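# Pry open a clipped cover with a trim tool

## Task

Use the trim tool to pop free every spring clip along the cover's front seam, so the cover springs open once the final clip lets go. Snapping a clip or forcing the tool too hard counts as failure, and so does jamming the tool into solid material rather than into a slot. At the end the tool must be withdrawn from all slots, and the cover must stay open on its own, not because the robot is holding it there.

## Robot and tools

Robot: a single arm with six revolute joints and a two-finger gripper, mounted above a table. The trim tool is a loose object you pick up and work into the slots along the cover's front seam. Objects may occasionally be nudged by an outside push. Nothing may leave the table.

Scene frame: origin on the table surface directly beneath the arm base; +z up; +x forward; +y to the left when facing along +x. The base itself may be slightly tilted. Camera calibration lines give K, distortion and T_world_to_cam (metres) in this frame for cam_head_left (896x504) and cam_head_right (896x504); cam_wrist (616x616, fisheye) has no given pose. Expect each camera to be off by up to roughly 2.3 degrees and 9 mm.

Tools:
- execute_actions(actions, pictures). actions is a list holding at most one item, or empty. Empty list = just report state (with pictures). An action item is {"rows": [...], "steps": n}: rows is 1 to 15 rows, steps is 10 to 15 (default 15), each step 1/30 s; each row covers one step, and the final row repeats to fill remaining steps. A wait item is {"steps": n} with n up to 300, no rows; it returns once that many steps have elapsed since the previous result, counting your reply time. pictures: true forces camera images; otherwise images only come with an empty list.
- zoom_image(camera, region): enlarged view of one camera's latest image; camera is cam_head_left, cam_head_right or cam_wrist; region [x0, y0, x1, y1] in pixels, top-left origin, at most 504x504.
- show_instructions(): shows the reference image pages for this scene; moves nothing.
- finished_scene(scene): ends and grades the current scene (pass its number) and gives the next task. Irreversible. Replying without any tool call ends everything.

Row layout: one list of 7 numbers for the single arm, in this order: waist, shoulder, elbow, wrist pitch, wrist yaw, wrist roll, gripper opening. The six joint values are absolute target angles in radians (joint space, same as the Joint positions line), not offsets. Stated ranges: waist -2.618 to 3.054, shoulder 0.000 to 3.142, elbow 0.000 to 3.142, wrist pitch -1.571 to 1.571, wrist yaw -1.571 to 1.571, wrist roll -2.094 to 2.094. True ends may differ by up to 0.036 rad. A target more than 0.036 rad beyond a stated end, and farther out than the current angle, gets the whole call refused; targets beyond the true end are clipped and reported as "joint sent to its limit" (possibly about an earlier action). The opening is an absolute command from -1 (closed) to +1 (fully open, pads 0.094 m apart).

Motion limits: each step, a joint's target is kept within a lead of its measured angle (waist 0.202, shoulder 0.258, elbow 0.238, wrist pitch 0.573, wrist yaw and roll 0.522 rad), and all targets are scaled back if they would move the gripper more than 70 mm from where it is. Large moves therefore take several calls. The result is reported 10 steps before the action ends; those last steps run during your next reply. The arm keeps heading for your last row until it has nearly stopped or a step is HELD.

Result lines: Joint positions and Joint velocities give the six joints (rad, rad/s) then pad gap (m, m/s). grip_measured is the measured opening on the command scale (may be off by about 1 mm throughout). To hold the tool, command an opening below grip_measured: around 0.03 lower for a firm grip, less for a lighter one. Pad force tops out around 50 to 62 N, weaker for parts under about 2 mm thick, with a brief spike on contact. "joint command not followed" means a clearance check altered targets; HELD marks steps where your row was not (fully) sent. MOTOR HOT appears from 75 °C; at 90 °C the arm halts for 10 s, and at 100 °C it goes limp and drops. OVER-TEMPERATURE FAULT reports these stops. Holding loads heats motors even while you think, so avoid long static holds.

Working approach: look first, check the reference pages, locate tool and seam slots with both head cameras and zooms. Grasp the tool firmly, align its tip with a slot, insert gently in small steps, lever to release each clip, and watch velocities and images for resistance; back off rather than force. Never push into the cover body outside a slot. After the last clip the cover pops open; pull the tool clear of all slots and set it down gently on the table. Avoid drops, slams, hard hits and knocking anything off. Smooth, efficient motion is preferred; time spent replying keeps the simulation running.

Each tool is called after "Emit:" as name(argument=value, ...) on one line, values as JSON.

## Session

Emit:
show_instructions()

Emit:
execute_actions(actions=[])

Reference images for this scene: manual page 1, manual page 2, manual page 3, manual page 4.

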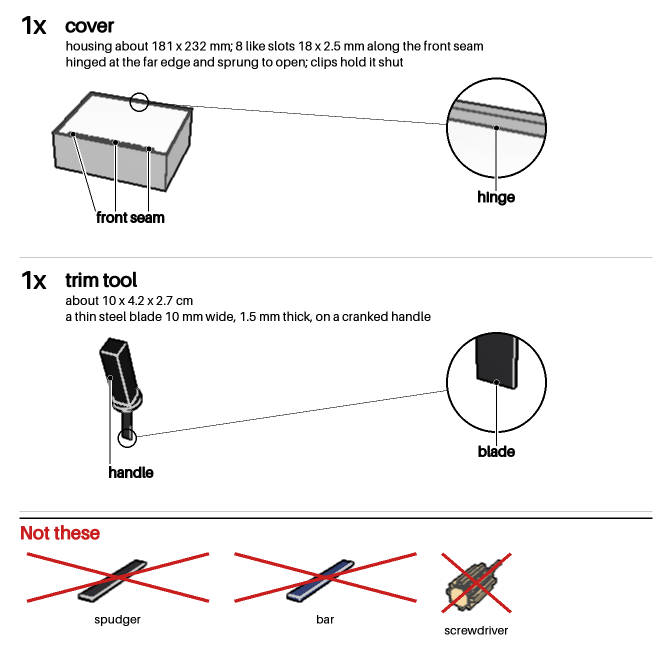

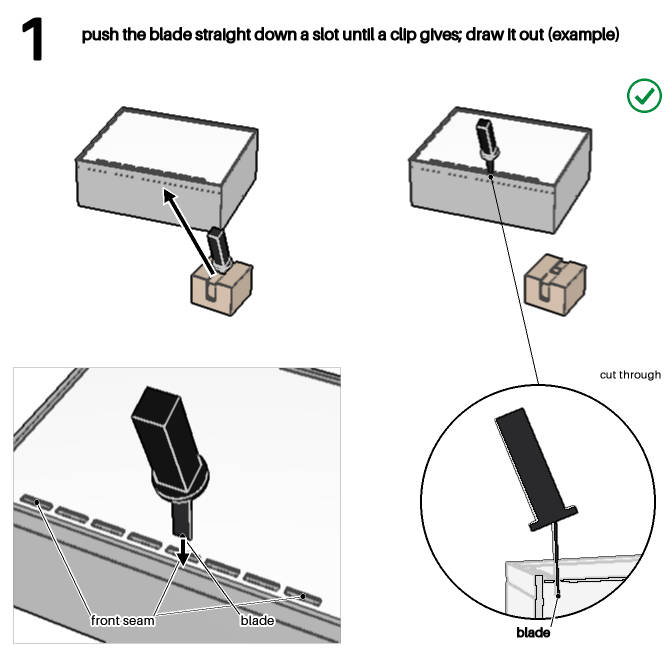

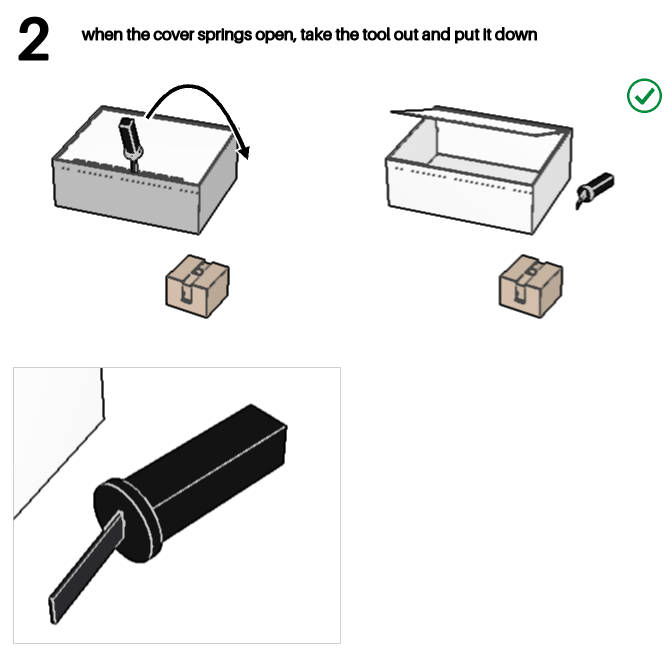

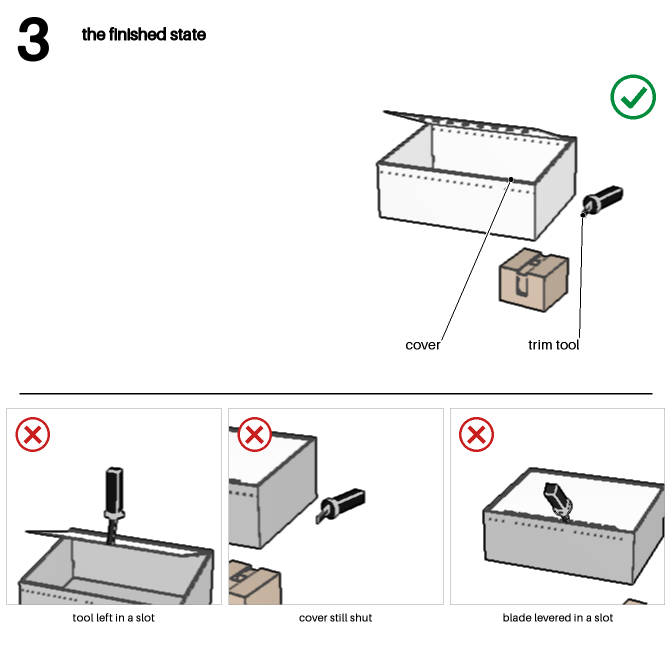

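Scene clock: 0.00 s of 5100.00 s.
grip_measured=+1.000
Joint positions: [-1.585  0.596  0.191  0.649 -0.021  0.175  0.094]
Joint velocities: [ 0.007 -0.007  0.002 -0.081  0.037  0.007  0.   ]
Motor temperatures (°C, as the motors report them): [25 28 26 27 27 24]

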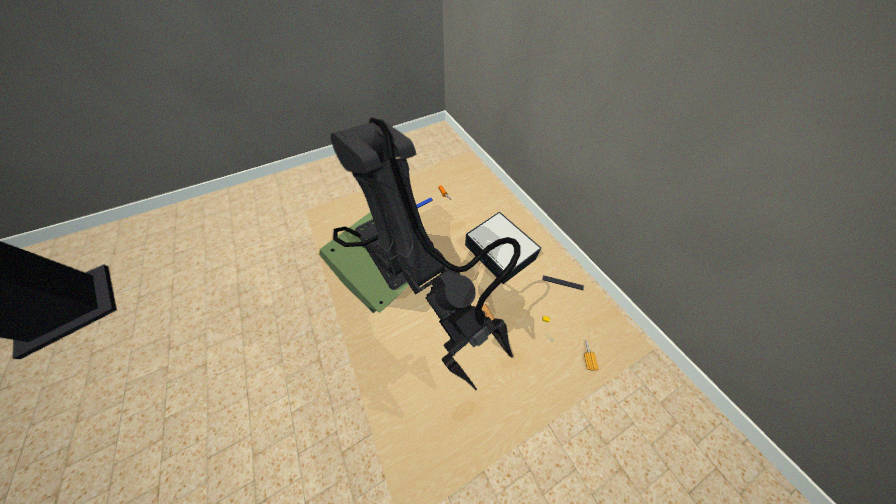

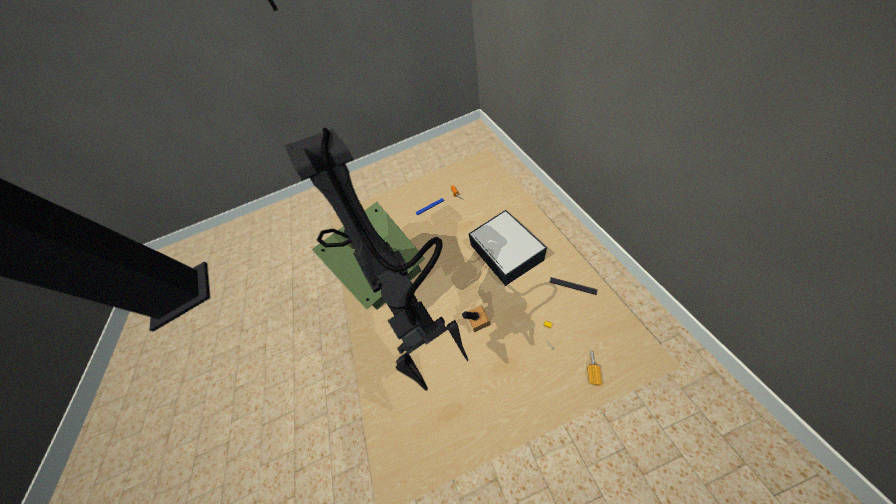

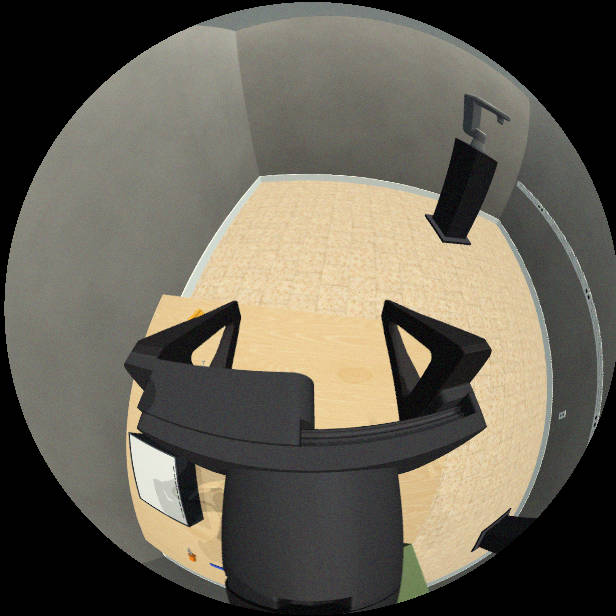

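Emit:
zoom_image(camera="cam_head_right", region=[430, 190, 610, 350])

Emit:
zoom_image(camera="cam_head_left", region=[300, 180, 600, 400])

Region (430, 190, 610, 350) of cam_head_right's 896x504 image, scaled by 2.800, with more detail than that image has.

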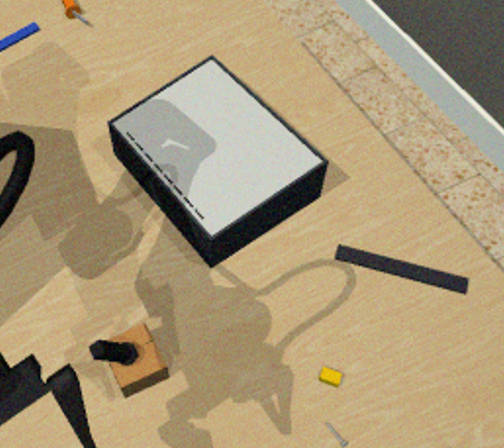

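Region (300, 180, 600, 400) of cam_head_left's 896x504 image, scaled by 1.680, with more detail than that image has; it fills the top 370 rows of this view, and the rest is white.

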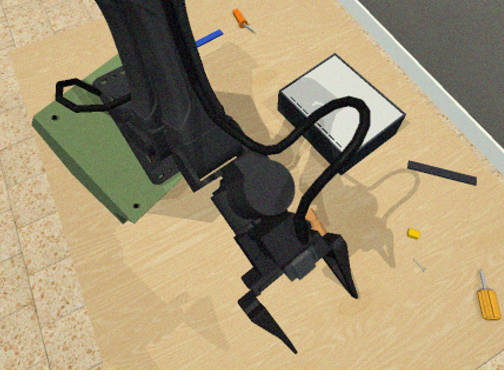

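Emit:
execute_actions(actions=[{"rows": [[-1.58,0.61,0.20,0.62,-0.02,0.13,1],[-1.575,0.625,0.21,0.59,-0.02,0.09,1],[-1.57,0.64,0.22,0.56,-0.025,0.05,1],[-1.565,0.655,0.235,0.52,-0.03,0.0,1],[-1.56,0.67,0.25,0.48,-0.03,-0.05,1],[-1.555,0.685,0.265,0.44,-0.035,-0.10,1],[-1.55,0.70,0.28,0.40,-0.04,-0.15,1],[-1.545,0.715,0.295,0.36,-0.04,-0.20,1],[-1.54,0.73,0.31,0.32,-0.045,-0.25,1],[-1.535,0.745,0.325,0.28,-0.05,-0.30,1],[-1.53,0.76,0.34,0.24,-0.05,-0.35,1],[-1.525,0.775,0.355,0.20,-0.055,-0.40,1],[-1.52,0.79,0.37,0.16,-0.06,-0.45,1],[-1.515,0.805,0.385,0.12,-0.06,-0.50,1],[-1.51,0.82,0.40,0.08,-0.065,-0.55,1]], "steps": 15}])

Emit:
execute_actions(actions=[{"rows": [[-1.508,0.835,0.415,0.04,-0.07,-0.60,1],[-1.506,0.85,0.43,0.0,-0.07,-0.65,1],[-1.504,0.865,0.445,-0.04,-0.075,-0.70,1],[-1.502,0.88,0.46,-0.08,-0.08,-0.75,1],[-1.50,0.895,0.475,-0.12,-0.08,-0.80,1],[-1.498,0.91,0.49,-0.16,-0.08,-0.85,1],[-1.496,0.925,0.50,-0.20,-0.08,-0.90,1],[-1.494,0.94,0.51,-0.24,-0.08,-0.94,1],[-1.492,0.955,0.52,-0.28,-0.08,-0.98,1],[-1.49,0.97,0.53,-0.31,-0.08,-1.01,1],[-1.49,0.98,0.535,-0.34,-0.08,-1.03,1],[-1.49,0.99,0.54,-0.36,-0.08,-1.05,1],[-1.49,1.0,0.54,-0.38,-0.08,-1.06,1],[-1.49,1.0,0.54,-0.39,-0.08,-1.07,1],[-1.49,1.0,0.54,-0.40,-0.08,-1.07,1]], "steps": 15}])

Emit:
execute_actions(actions=[{"steps": 25}], pictures=true)

Scene clock: 15.23 s of 5100.00 s.
grip_measured=+1.000
Joint positions: [-1.578  0.628  0.202  0.604 -0.021  0.085  0.094]
Joint velocities: [ 0.12   0.462  0.261 -0.711  0.037 -0.842  0.   ]
Motor temperatures (°C, as the motors report them): [25 28 27 30 27 24]
Steps of this call (steps 1 to 90: nothing new was sent; then 12.07 s passed at rest; steps 91 to 95: the first 5 steps of this action). Readings (joint positions):
91: [-1.585 0.596 0.191 0.649 -0.021 0.169]
92: [-1.585 0.598 0.191 0.647 -0.021 0.157]
94: [-1.582 0.613 0.195 0.627 -0.021 0.114]
95: the state above

Scene clock: 15.73 s of 5100.00 s.
grip_measured=+1.000
Joint positions: [-1.513  0.856  0.424  0.07  -0.056 -0.588  0.094]
Joint velocities: [ 0.056  0.437  0.432 -1.15  -0.081 -1.458  0.   ]
Motor temperatures (°C, as the motors report them): [25 28 27 30 27 24]
Steps of this call (steps 1 to 10: the last 10 steps of your previous action; steps 11 to 15: the first 5 steps of this action). Readings (joint positions):
11: [-1.524 0.796 0.365 0.228 -0.044 -0.392]
12: [-1.520 0.811 0.380 0.189 -0.047 -0.440]
14: [-1.515 0.842 0.409 0.110 -0.054 -0.538]
15: the state above

Scene clock: 16.57 s of 5100.00 s.
grip_measured=+1.000
Joint positions: [-1.501  0.988  0.512 -0.377 -0.064 -1.058  0.094]
Joint velocities: [-0.007  0.007  0.012 -0.139 -0.051 -0.11   0.   ]
Motor temperatures (°C, as the motors report them): [25 28 27 30 27 24]
Kept back: nothing.
Steps of this call (steps 1 to 10: the last 10 steps of your previous action; steps 11 to 25: the robot went on to your last target). Readings (joint positions):
1: [-1.512 0.872 0.439 0.030 -0.058 -0.637]
2: [-1.510 0.887 0.453 -0.009 -0.060 -0.687]
4: [-1.506 0.916 0.478 -0.087 -0.062 -0.781]
8: [-1.501 0.969 0.509 -0.226 -0.064 -0.929]
25: the state above

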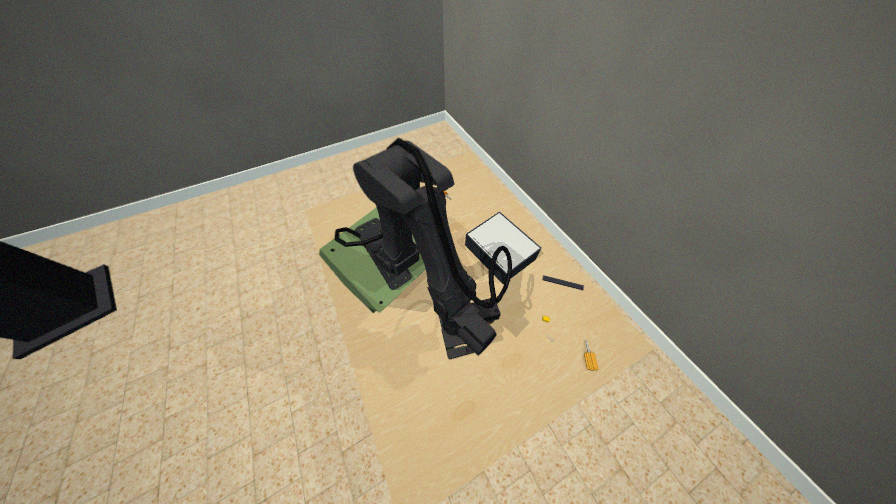

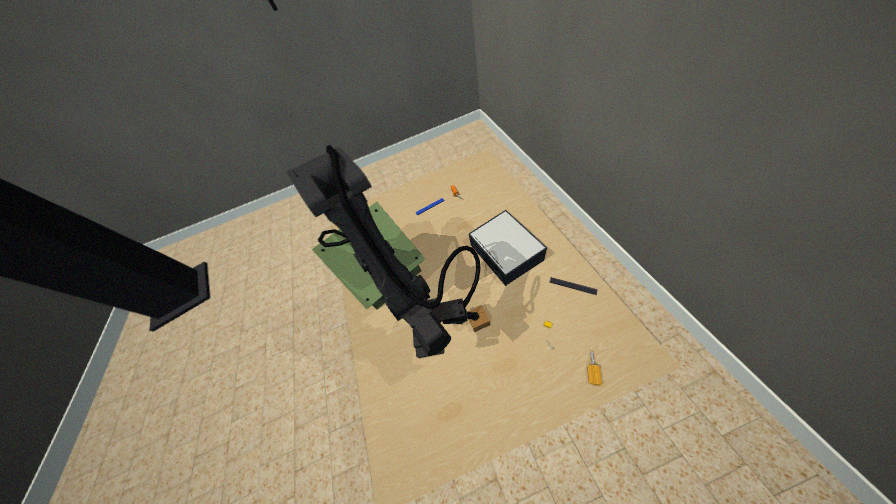

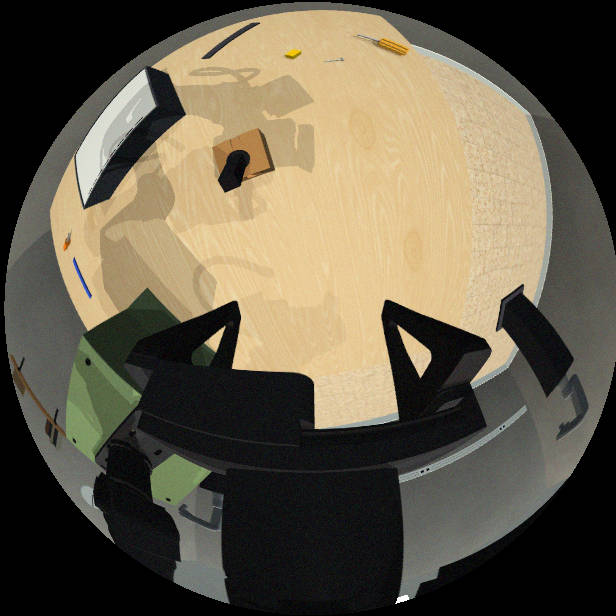

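Emit:
execute_actions(actions=[{"rows": [[-1.47,1.01,0.52,-0.37,-0.06,-1.05,1],[-1.44,1.025,0.515,-0.35,-0.04,-1.03,1],[-1.40,1.04,0.505,-0.33,-0.02,-1.0,1],[-1.36,1.06,0.495,-0.30,0.0,-0.97,1],[-1.32,1.08,0.485,-0.27,0.025,-0.94,1],[-1.28,1.10,0.475,-0.24,0.05,-0.91,1],[-1.24,1.12,0.465,-0.21,0.075,-0.88,1],[-1.20,1.14,0.455,-0.18,0.10,-0.85,1],[-1.16,1.16,0.445,-0.15,0.125,-0.82,1],[-1.12,1.18,0.435,-0.125,0.15,-0.79,1],[-1.08,1.20,0.425,-0.10,0.175,-0.76,1],[-1.04,1.22,0.42,-0.08,0.20,-0.74,1],[-1.0,1.24,0.415,-0.06,0.22,-0.72,1],[-0.97,1.25,0.41,-0.045,0.235,-0.71,1],[-0.95,1.26,0.405,-0.035,0.24,-0.70,1]], "steps": 15}])

Emit:
execute_actions(actions=[{"steps": 28}], pictures=true)

Scene clock: 19.53 s of 5100.00 s.
grip_measured=+1.000
Joint positions: [-1.396  1.029  0.512 -0.345 -0.027 -1.019  0.094]
Joint velocities: [1.111 0.554 0.002 0.418 0.344 0.476 0.   ]
Motor temperatures (°C, as the motors report them): [25 28 27 29 27 24]
Steps of this call (steps 1 to 30: the robot went on to your last target; steps 31 to 84: nothing new was sent; steps 85 to 89: the first 5 steps of this action). Readings (joint positions):
85: [-1.497 0.988 0.512 -0.379 -0.063 -1.061]
86: [-1.486 0.990 0.512 -0.377 -0.058 -1.057]
88: [-1.433 1.012 0.512 -0.359 -0.039 -1.035]
89: the state above

Scene clock: 20.47 s of 5100.00 s.
grip_measured=+1.000
Joint positions: [-0.959  1.248  0.423 -0.051  0.231 -0.71   0.094]
Joint velocities: [ 0.002  0.012 -0.022  0.007 -0.066 -0.007  0.   ]
Motor temperatures (°C, as the motors report them): [25 28 27 29 27 24]
Kept back: nothing.
Steps of this call (steps 1 to 10: the last 10 steps of your previous action; steps 11 to 28: the robot went on to your last target). Readings (joint positions):
1: [-1.356 1.049 0.511 -0.326 -0.013 -1.000]
2: [-1.315 1.070 0.507 -0.303 0.003 -0.979]
4: [-1.233 1.111 0.492 -0.253 0.039 -0.931]
8: [-1.074 1.193 0.451 -0.162 0.124 -0.829]
28: the state above

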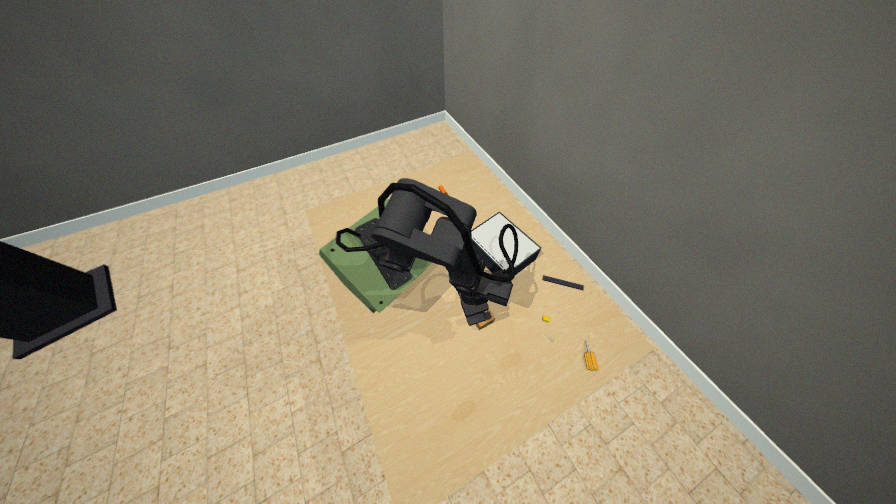

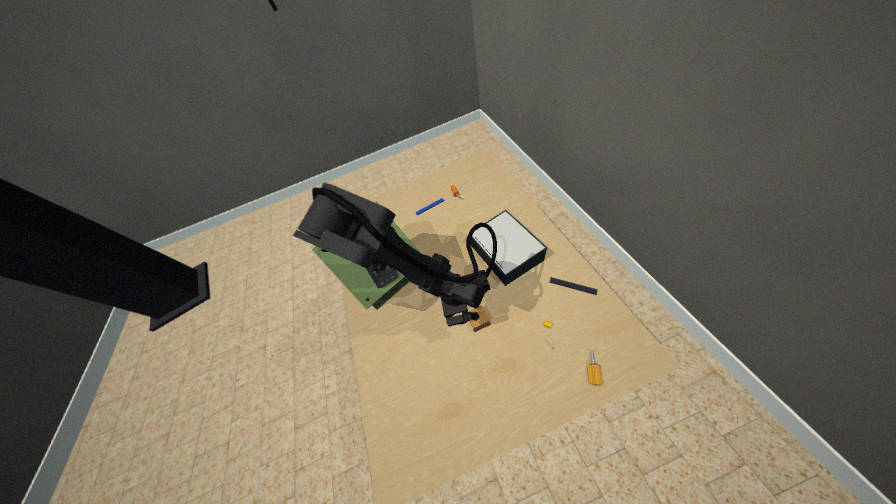

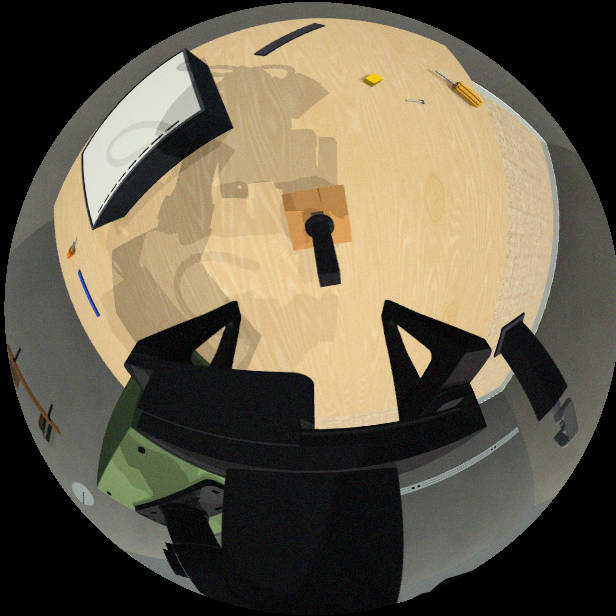

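Emit:
execute_actions(actions=[{"rows": [[-0.955,1.275,0.405,-0.02,0.235,-0.72,1],[-0.96,1.29,0.405,-0.005,0.232,-0.735,1],[-0.965,1.31,0.405,0.012,0.229,-0.75,1],[-0.97,1.33,0.405,0.03,0.226,-0.765,1],[-0.975,1.35,0.405,0.048,0.223,-0.78,1],[-0.98,1.37,0.405,0.066,0.22,-0.795,1],[-0.985,1.39,0.405,0.084,0.217,-0.81,1],[-0.99,1.41,0.405,0.102,0.214,-0.82,1],[-0.995,1.43,0.405,0.12,0.211,-0.83,1],[-1.0,1.445,0.405,0.135,0.208,-0.84,1],[-1.003,1.455,0.405,0.145,0.205,-0.845,1]], "steps": 11}])

Emit:
execute_actions(actions=[{"steps": 25}], pictures=true)

Scene clock: 21.90 s of 5100.00 s.
grip_measured=+1.000
Joint positions: [-0.959  1.249  0.423 -0.048  0.233 -0.709  0.094]
Joint velocities: [ 0.007  0.056 -0.002  0.081  0.022  0.007  0.   ]
Motor temperatures (°C, as the motors report them): [25 28 27 29 27 24]
Steps of this call (steps 1 to 30: the robot went on to your last target; steps 31 to 42: nothing new was sent; step 43: the first step of this action). Readings (joint positions):
43: the state above

Scene clock: 22.73 s of 5100.00 s.
grip_measured=+1.000
Joint positions: [-0.994  1.442  0.423  0.129  0.22  -0.835  0.094]
Joint velocities: [ 0.002 -0.012 -0.002  0.007 -0.007  0.022  0.   ]
Motor temperatures (°C, as the motors report them): [25 28 27 29 27 24]
Kept back: nothing.
Steps of this call (steps 1 to 10: the last 10 steps of your previous action; steps 11 to 25: the robot went on to your last target). Readings (joint positions):
1: [-0.959 1.254 0.423 -0.042 0.233 -0.712]
2: [-0.959 1.264 0.423 -0.033 0.233 -0.717]
4: [-0.960 1.297 0.423 -0.009 0.233 -0.733]
8: [-0.977 1.381 0.423 0.044 0.230 -0.776]
25: the state above

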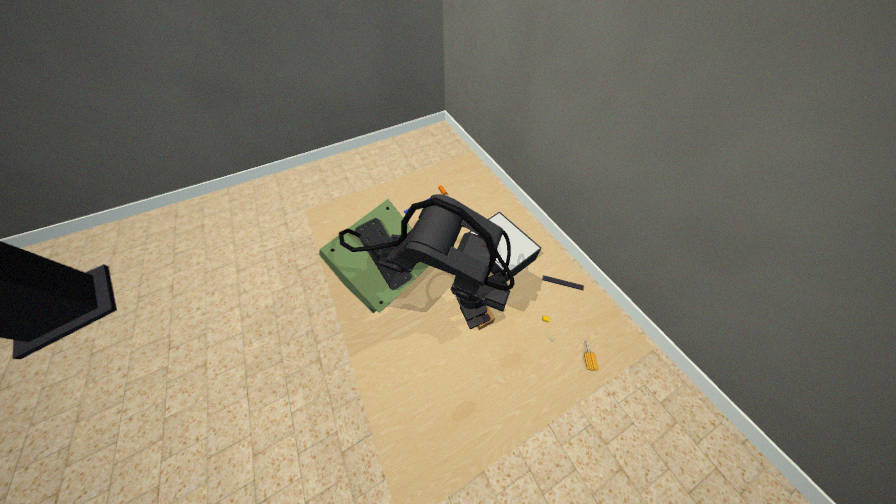

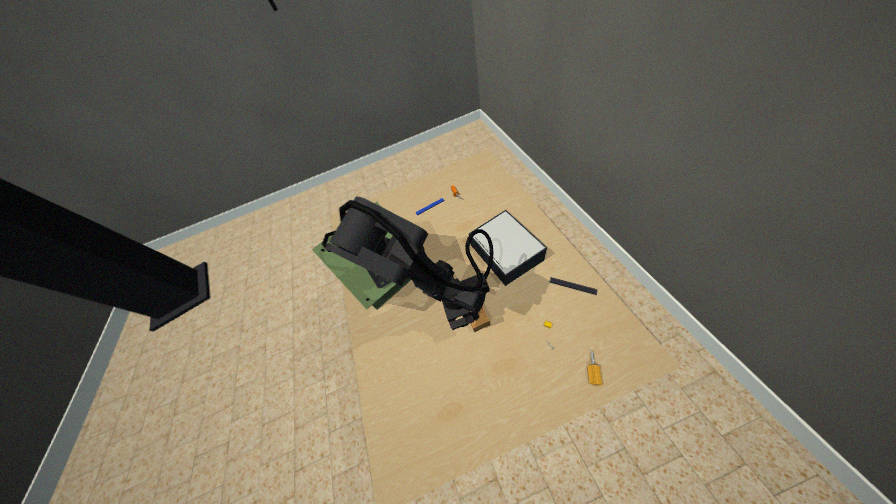

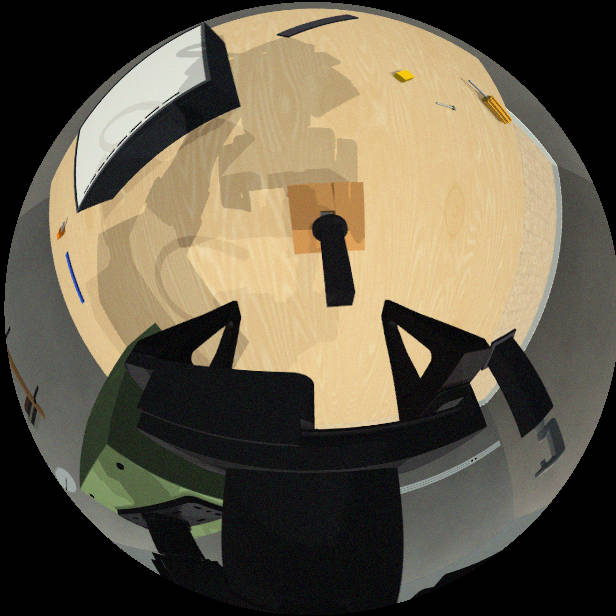

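Emit:
execute_actions(actions=[])

Scene clock: 24.63 s of 5100.00 s.
grip_measured=+1.000
Joint positions: [-0.994  1.442  0.423  0.131  0.22  -0.836  0.094]
Joint velocities: [-0.007  0.007 -0.007  0.022 -0.037  0.022  0.   ]
Motor temperatures (°C, as the motors report them): [25 28 27 29 27 24]
Kept back: nothing.
Steps of this call (steps 1 to 30: the robot went on to your last target; steps 31 to 57: nothing new was sent). Readings (joint positions):
1: [-0.994 1.442 0.423 0.129 0.220 -0.835]
2: [-0.994 1.442 0.423 0.130 0.220 -0.835]
4: [-0.994 1.442 0.423 0.130 0.220 -0.836]
8: [-0.994 1.442 0.423 0.130 0.220 -0.836]
57: the state above
The arm was judged still, so your last target was given up. Only a new action makes it travel on or press farther. Fingers that are still opening or closing keep moving.

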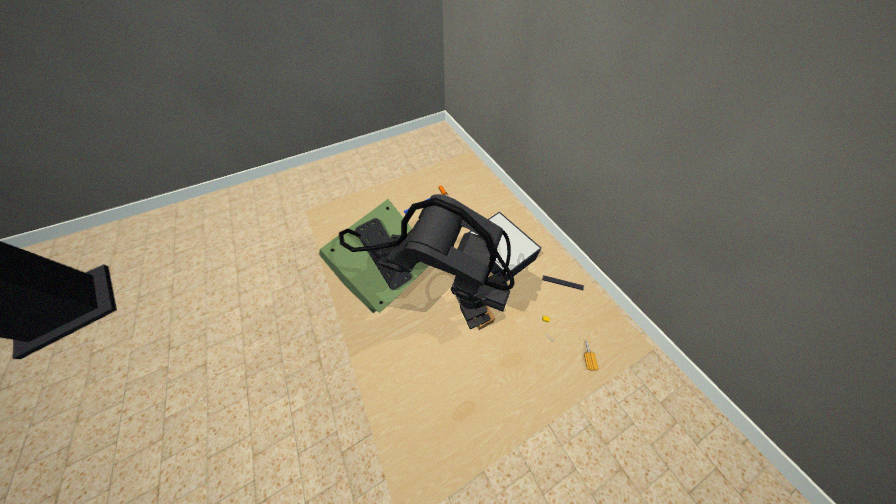

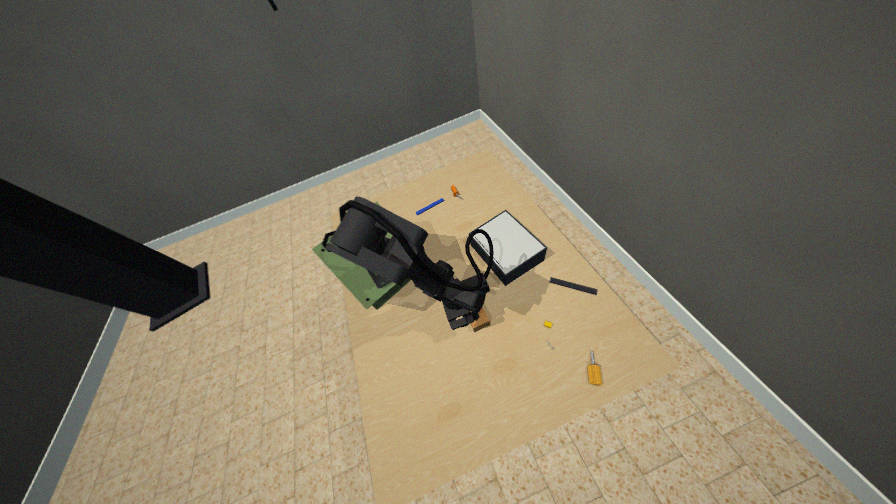

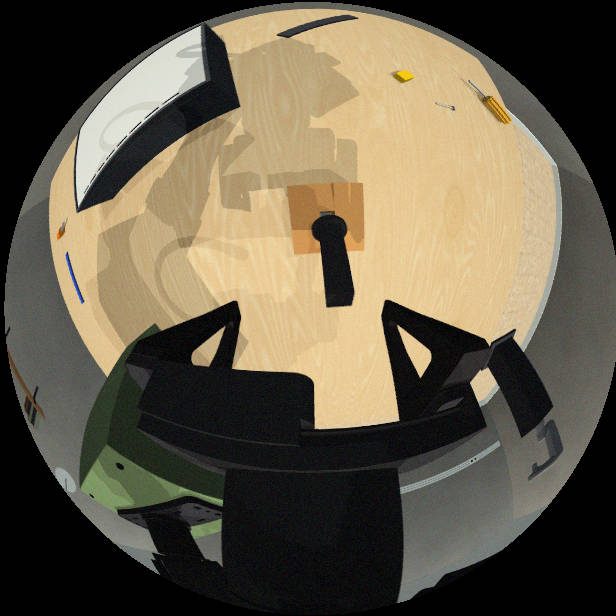

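Emit:
execute_actions(actions=[{"rows":[[-1.015,1.48,0.41,0.18,0.2,-0.855,1],[-1.03,1.51,0.41,0.2,0.195,-0.865,1],[-1.045,1.545,0.415,0.235,0.19,-0.875,1]],"steps":15}], pictures=true)

Emit:
execute_actions(actions=[])

Scene clock: 27.20 s of 5100.00 s.
grip_measured=+1.000
Joint positions: [-1.03   1.514  0.423  0.188  0.211 -0.853  0.094]
Joint velocities: [-0.208  0.457 -0.007  0.066  0.007 -0.022  0.   ]
Motor temperatures (°C, as the motors report them): [25 28 26 29 27 24]
Steps of this call (steps 1 to 72: nothing new was sent; steps 73 to 77: the first 5 steps of this action). Readings (joint positions):
73: [-0.995 1.445 0.423 0.136 0.219 -0.838]
74: [-1.001 1.455 0.423 0.147 0.216 -0.841]
76: [-1.022 1.496 0.423 0.181 0.212 -0.850]
77: the state above

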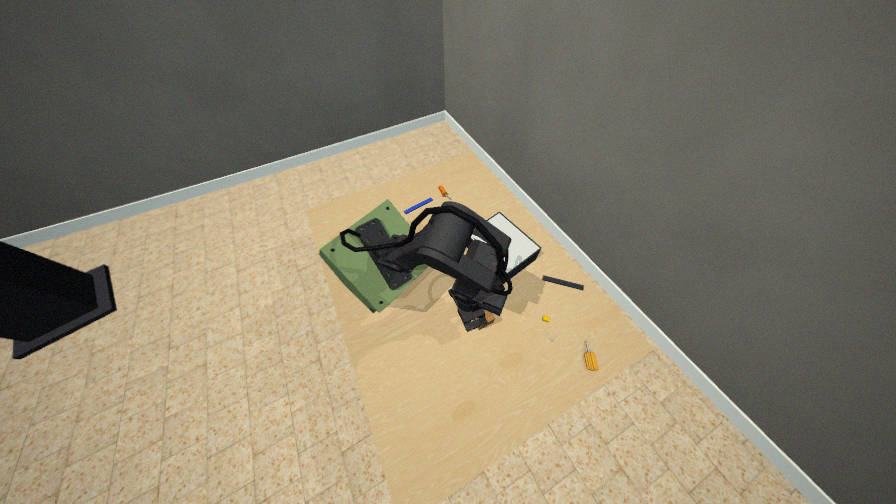

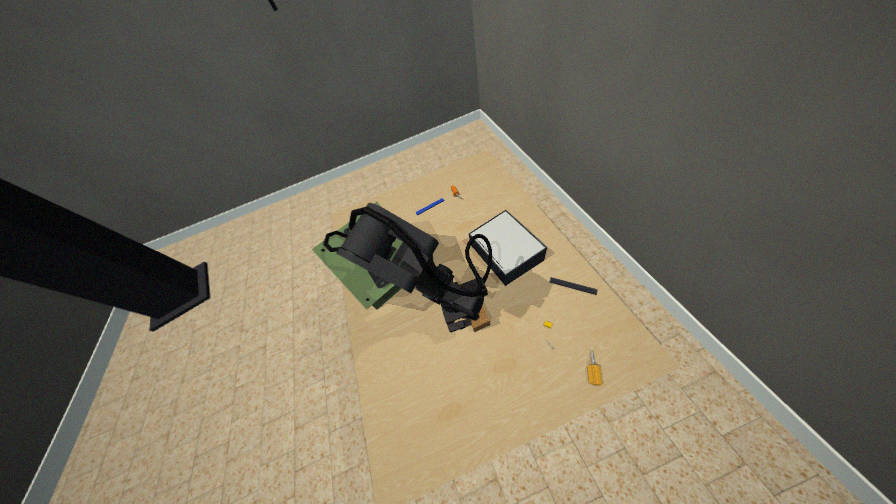

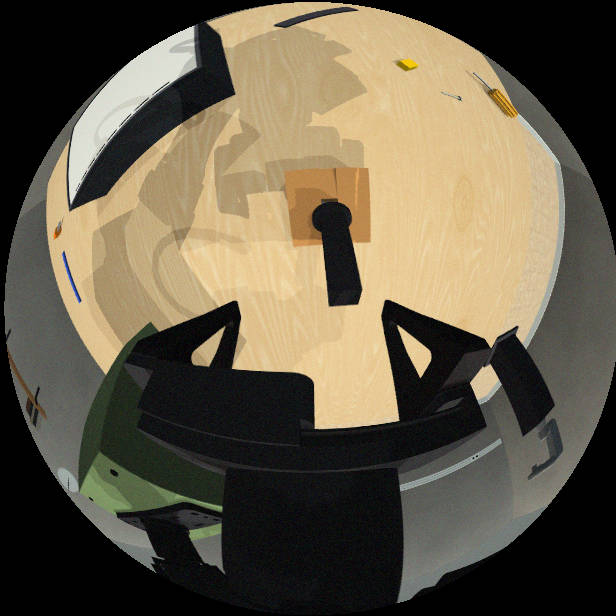

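Scene clock: 27.53 s of 5100.00 s.
grip_measured=+1.000
Joint positions: [-1.038  1.533  0.423  0.216  0.206 -0.865  0.094]
Joint velocities: [ 0.002  0.007  0.007  0.095  0.022 -0.022  0.   ]
Motor temperatures (°C, as the motors report them): [25 28 26 29 27 24]
Kept back: nothing.
Steps of this call (steps 1 to 10: the last 10 steps of your previous action). Readings (joint positions):
1: [-1.035 1.526 0.423 0.190 0.211 -0.856]
2: [-1.037 1.532 0.423 0.192 0.210 -0.858]
4: [-1.038 1.533 0.423 0.199 0.209 -0.861]
8: [-1.038 1.533 0.423 0.213 0.207 -0.864]
10: the state above

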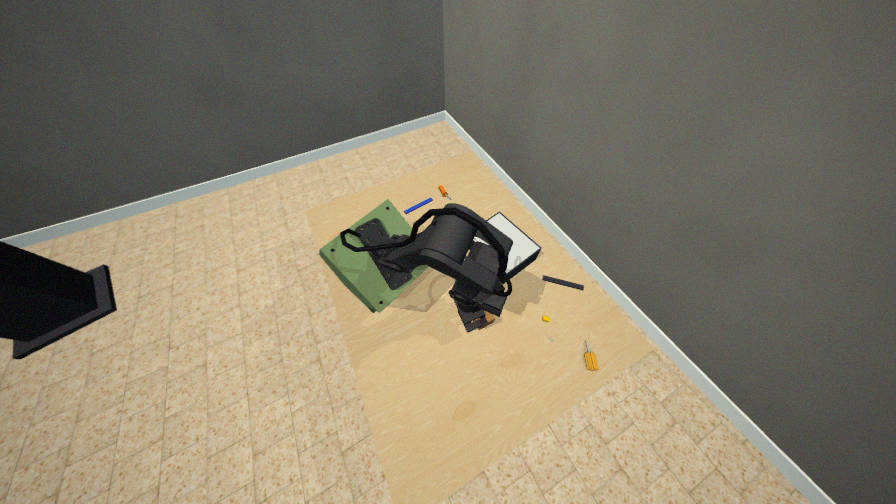

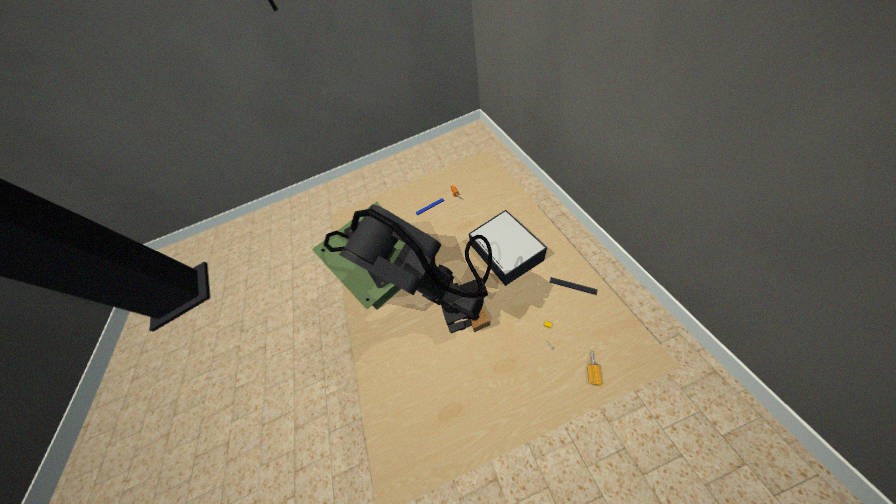

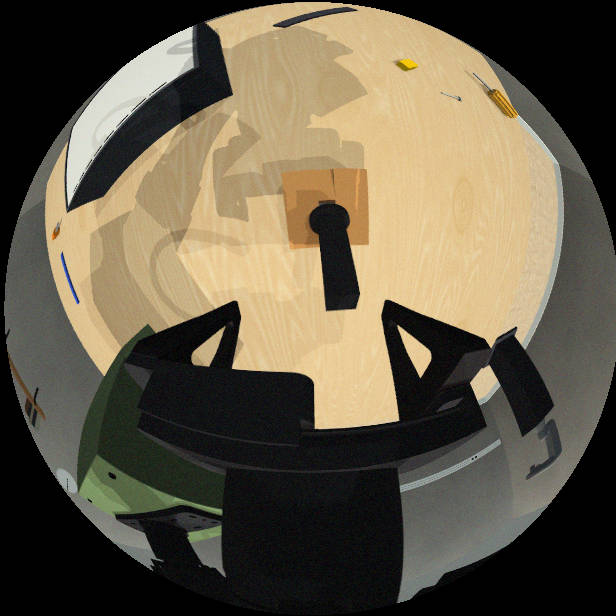

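Emit:
execute_actions(actions=[{"rows":[[-1.06,1.545,0.415,0.24,0.19,-0.885,1],[-1.085,1.555,0.415,0.25,0.19,-0.895,1]],"steps":12}])

Emit:
execute_actions(actions=[])

Scene clock: 28.07 s of 5100.00 s.
grip_measured=+1.000
Joint positions: [-1.046  1.533  0.423  0.223  0.202 -0.871  0.094]
Joint velocities: [-0.276 -0.002  0.002  0.11  -0.051 -0.125  0.   ]
Motor temperatures (°C, as the motors report them): [25 28 26 29 27 24]
Steps of this call (steps 1 to 14: the robot went on to your last target; steps 15 to 16: the first 2 steps of this action). Readings (joint positions):
15: [-1.039 1.533 0.423 0.221 0.204 -0.868]
16: the state above

Scene clock: 28.40 s of 5100.00 s.
grip_measured=+1.000
Joint positions: [-1.078  1.533  0.423  0.235  0.202 -0.884  0.094]
Joint velocities: [ 0.007  0.002 -0.007 -0.007  0.022 -0.022  0.   ]
Motor temperatures (°C, as the motors report them): [25 28 26 29 27 24]
Kept back: nothing.
Steps of this call (steps 1 to 10: the last 10 steps of your previous action). Readings (joint positions):
1: [-1.057 1.533 0.423 0.226 0.202 -0.874]
2: [-1.067 1.533 0.423 0.228 0.202 -0.877]
4: [-1.077 1.533 0.423 0.231 0.202 -0.880]
8: [-1.078 1.533 0.423 0.234 0.202 -0.884]
10: the state above

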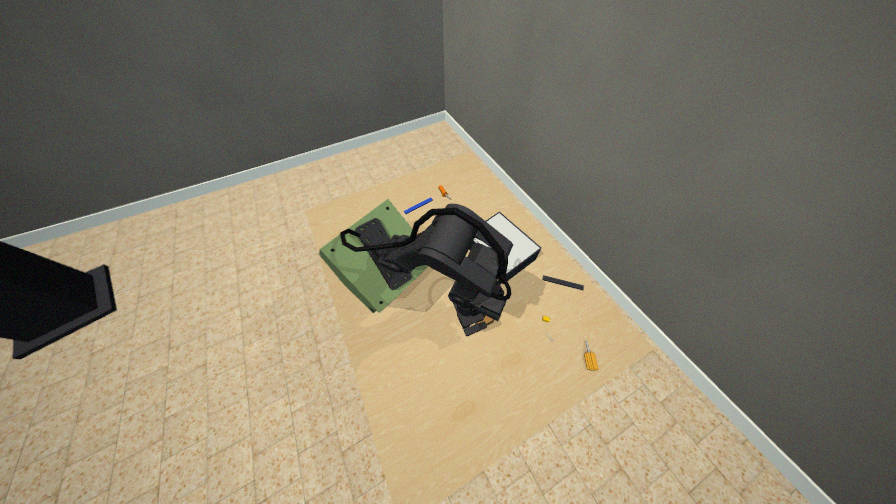

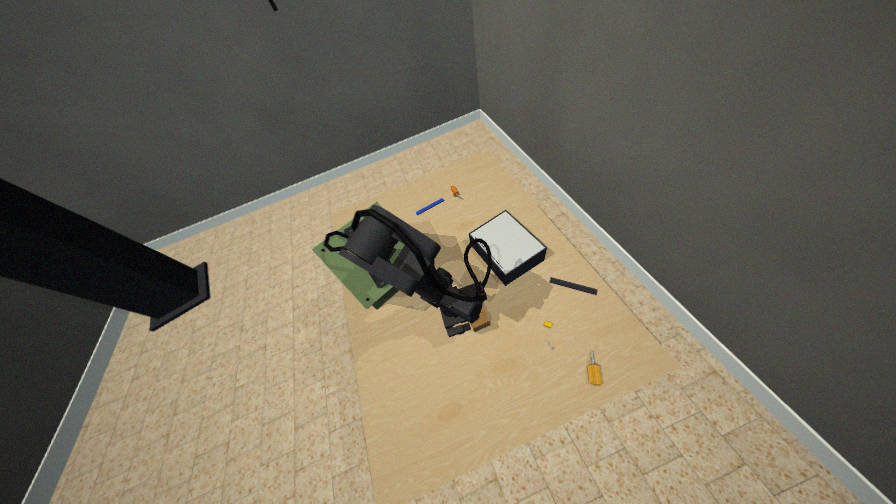

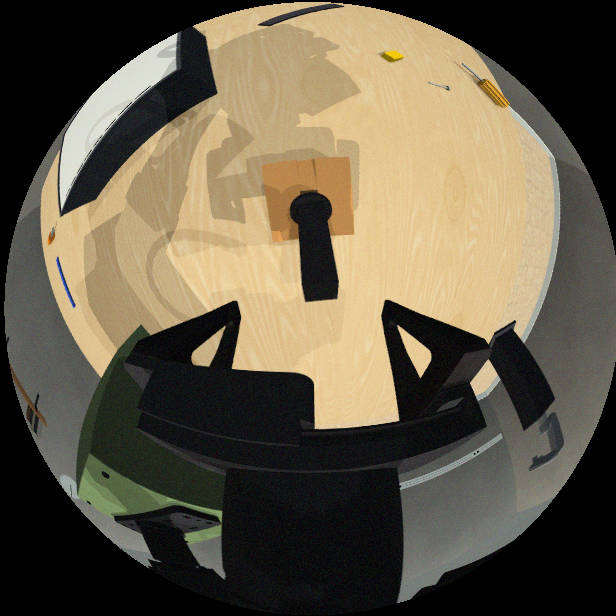

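Emit:
execute_actions(actions=[{"rows":[[-1.095,1.565,0.415,0.26,0.19,-0.885,1],[-1.10,1.58,0.415,0.275,0.19,-0.885,1],[-1.105,1.595,0.415,0.29,0.19,-0.885,1]],"steps":13}])

Emit:
execute_actions(actions=[])

Scene clock: 29.33 s of 5100.00 s.
grip_measured=+1.000
Joint positions: [-1.085  1.551  0.423  0.252  0.202 -0.886  0.094]
Joint velocities: [-0.134  0.325  0.007  0.256 -0.081  0.007  0.   ]
Motor temperatures (°C, as the motors report them): [25 28 26 29 27 24]
Steps of this call (steps 1 to 25: the robot went on to your last target; steps 26 to 28: the first 3 steps of this action). Readings (joint positions):
26: [-1.079 1.535 0.423 0.238 0.202 -0.886]
27: [-1.081 1.541 0.423 0.244 0.202 -0.886]
28: the state above

Scene clock: 29.67 s of 5100.00 s.
grip_measured=+1.000
Joint positions: [-1.096  1.579  0.423  0.272  0.202 -0.886  0.094]
Joint velocities: [-0.012 -0.007 -0.007 -0.022  0.007  0.007  0.   ]
Motor temperatures (°C, as the motors report them): [25 28 26 29 27 24]
Kept back: nothing.
Steps of this call (steps 1 to 10: the last 10 steps of your previous action). Readings (joint positions):
1: [-1.090 1.561 0.423 0.258 0.202 -0.886]
2: [-1.093 1.570 0.423 0.261 0.202 -0.886]
4: [-1.096 1.579 0.423 0.262 0.202 -0.886]
8: [-1.096 1.579 0.423 0.270 0.202 -0.886]
10: the state above

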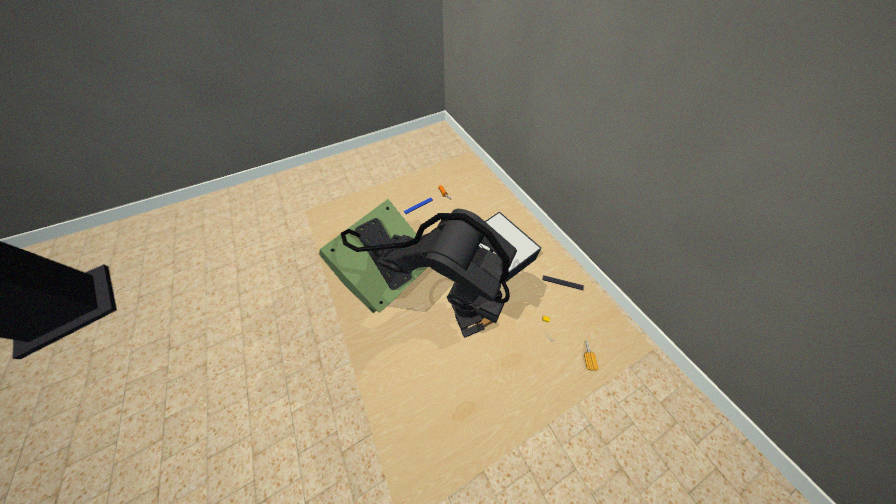

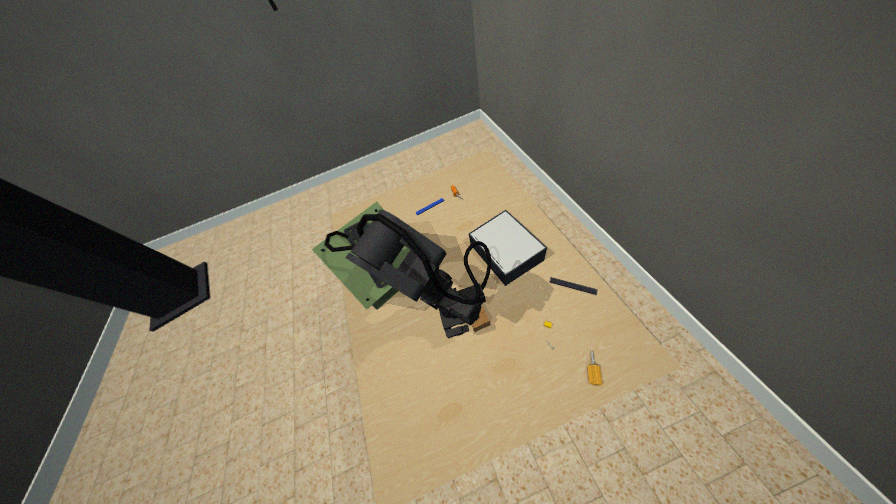

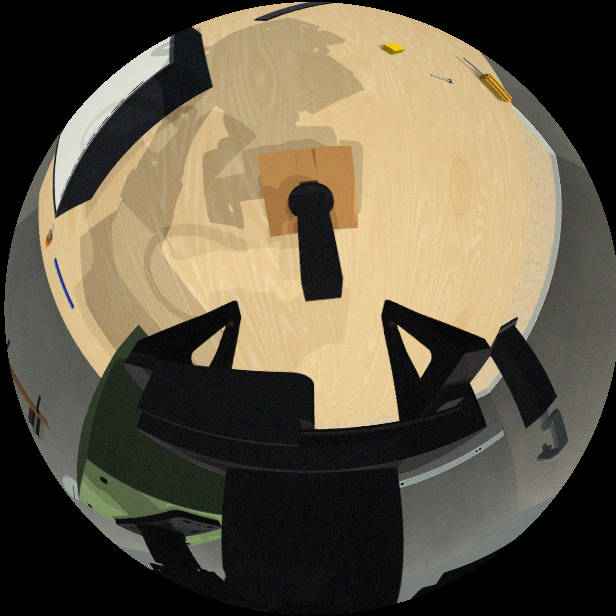

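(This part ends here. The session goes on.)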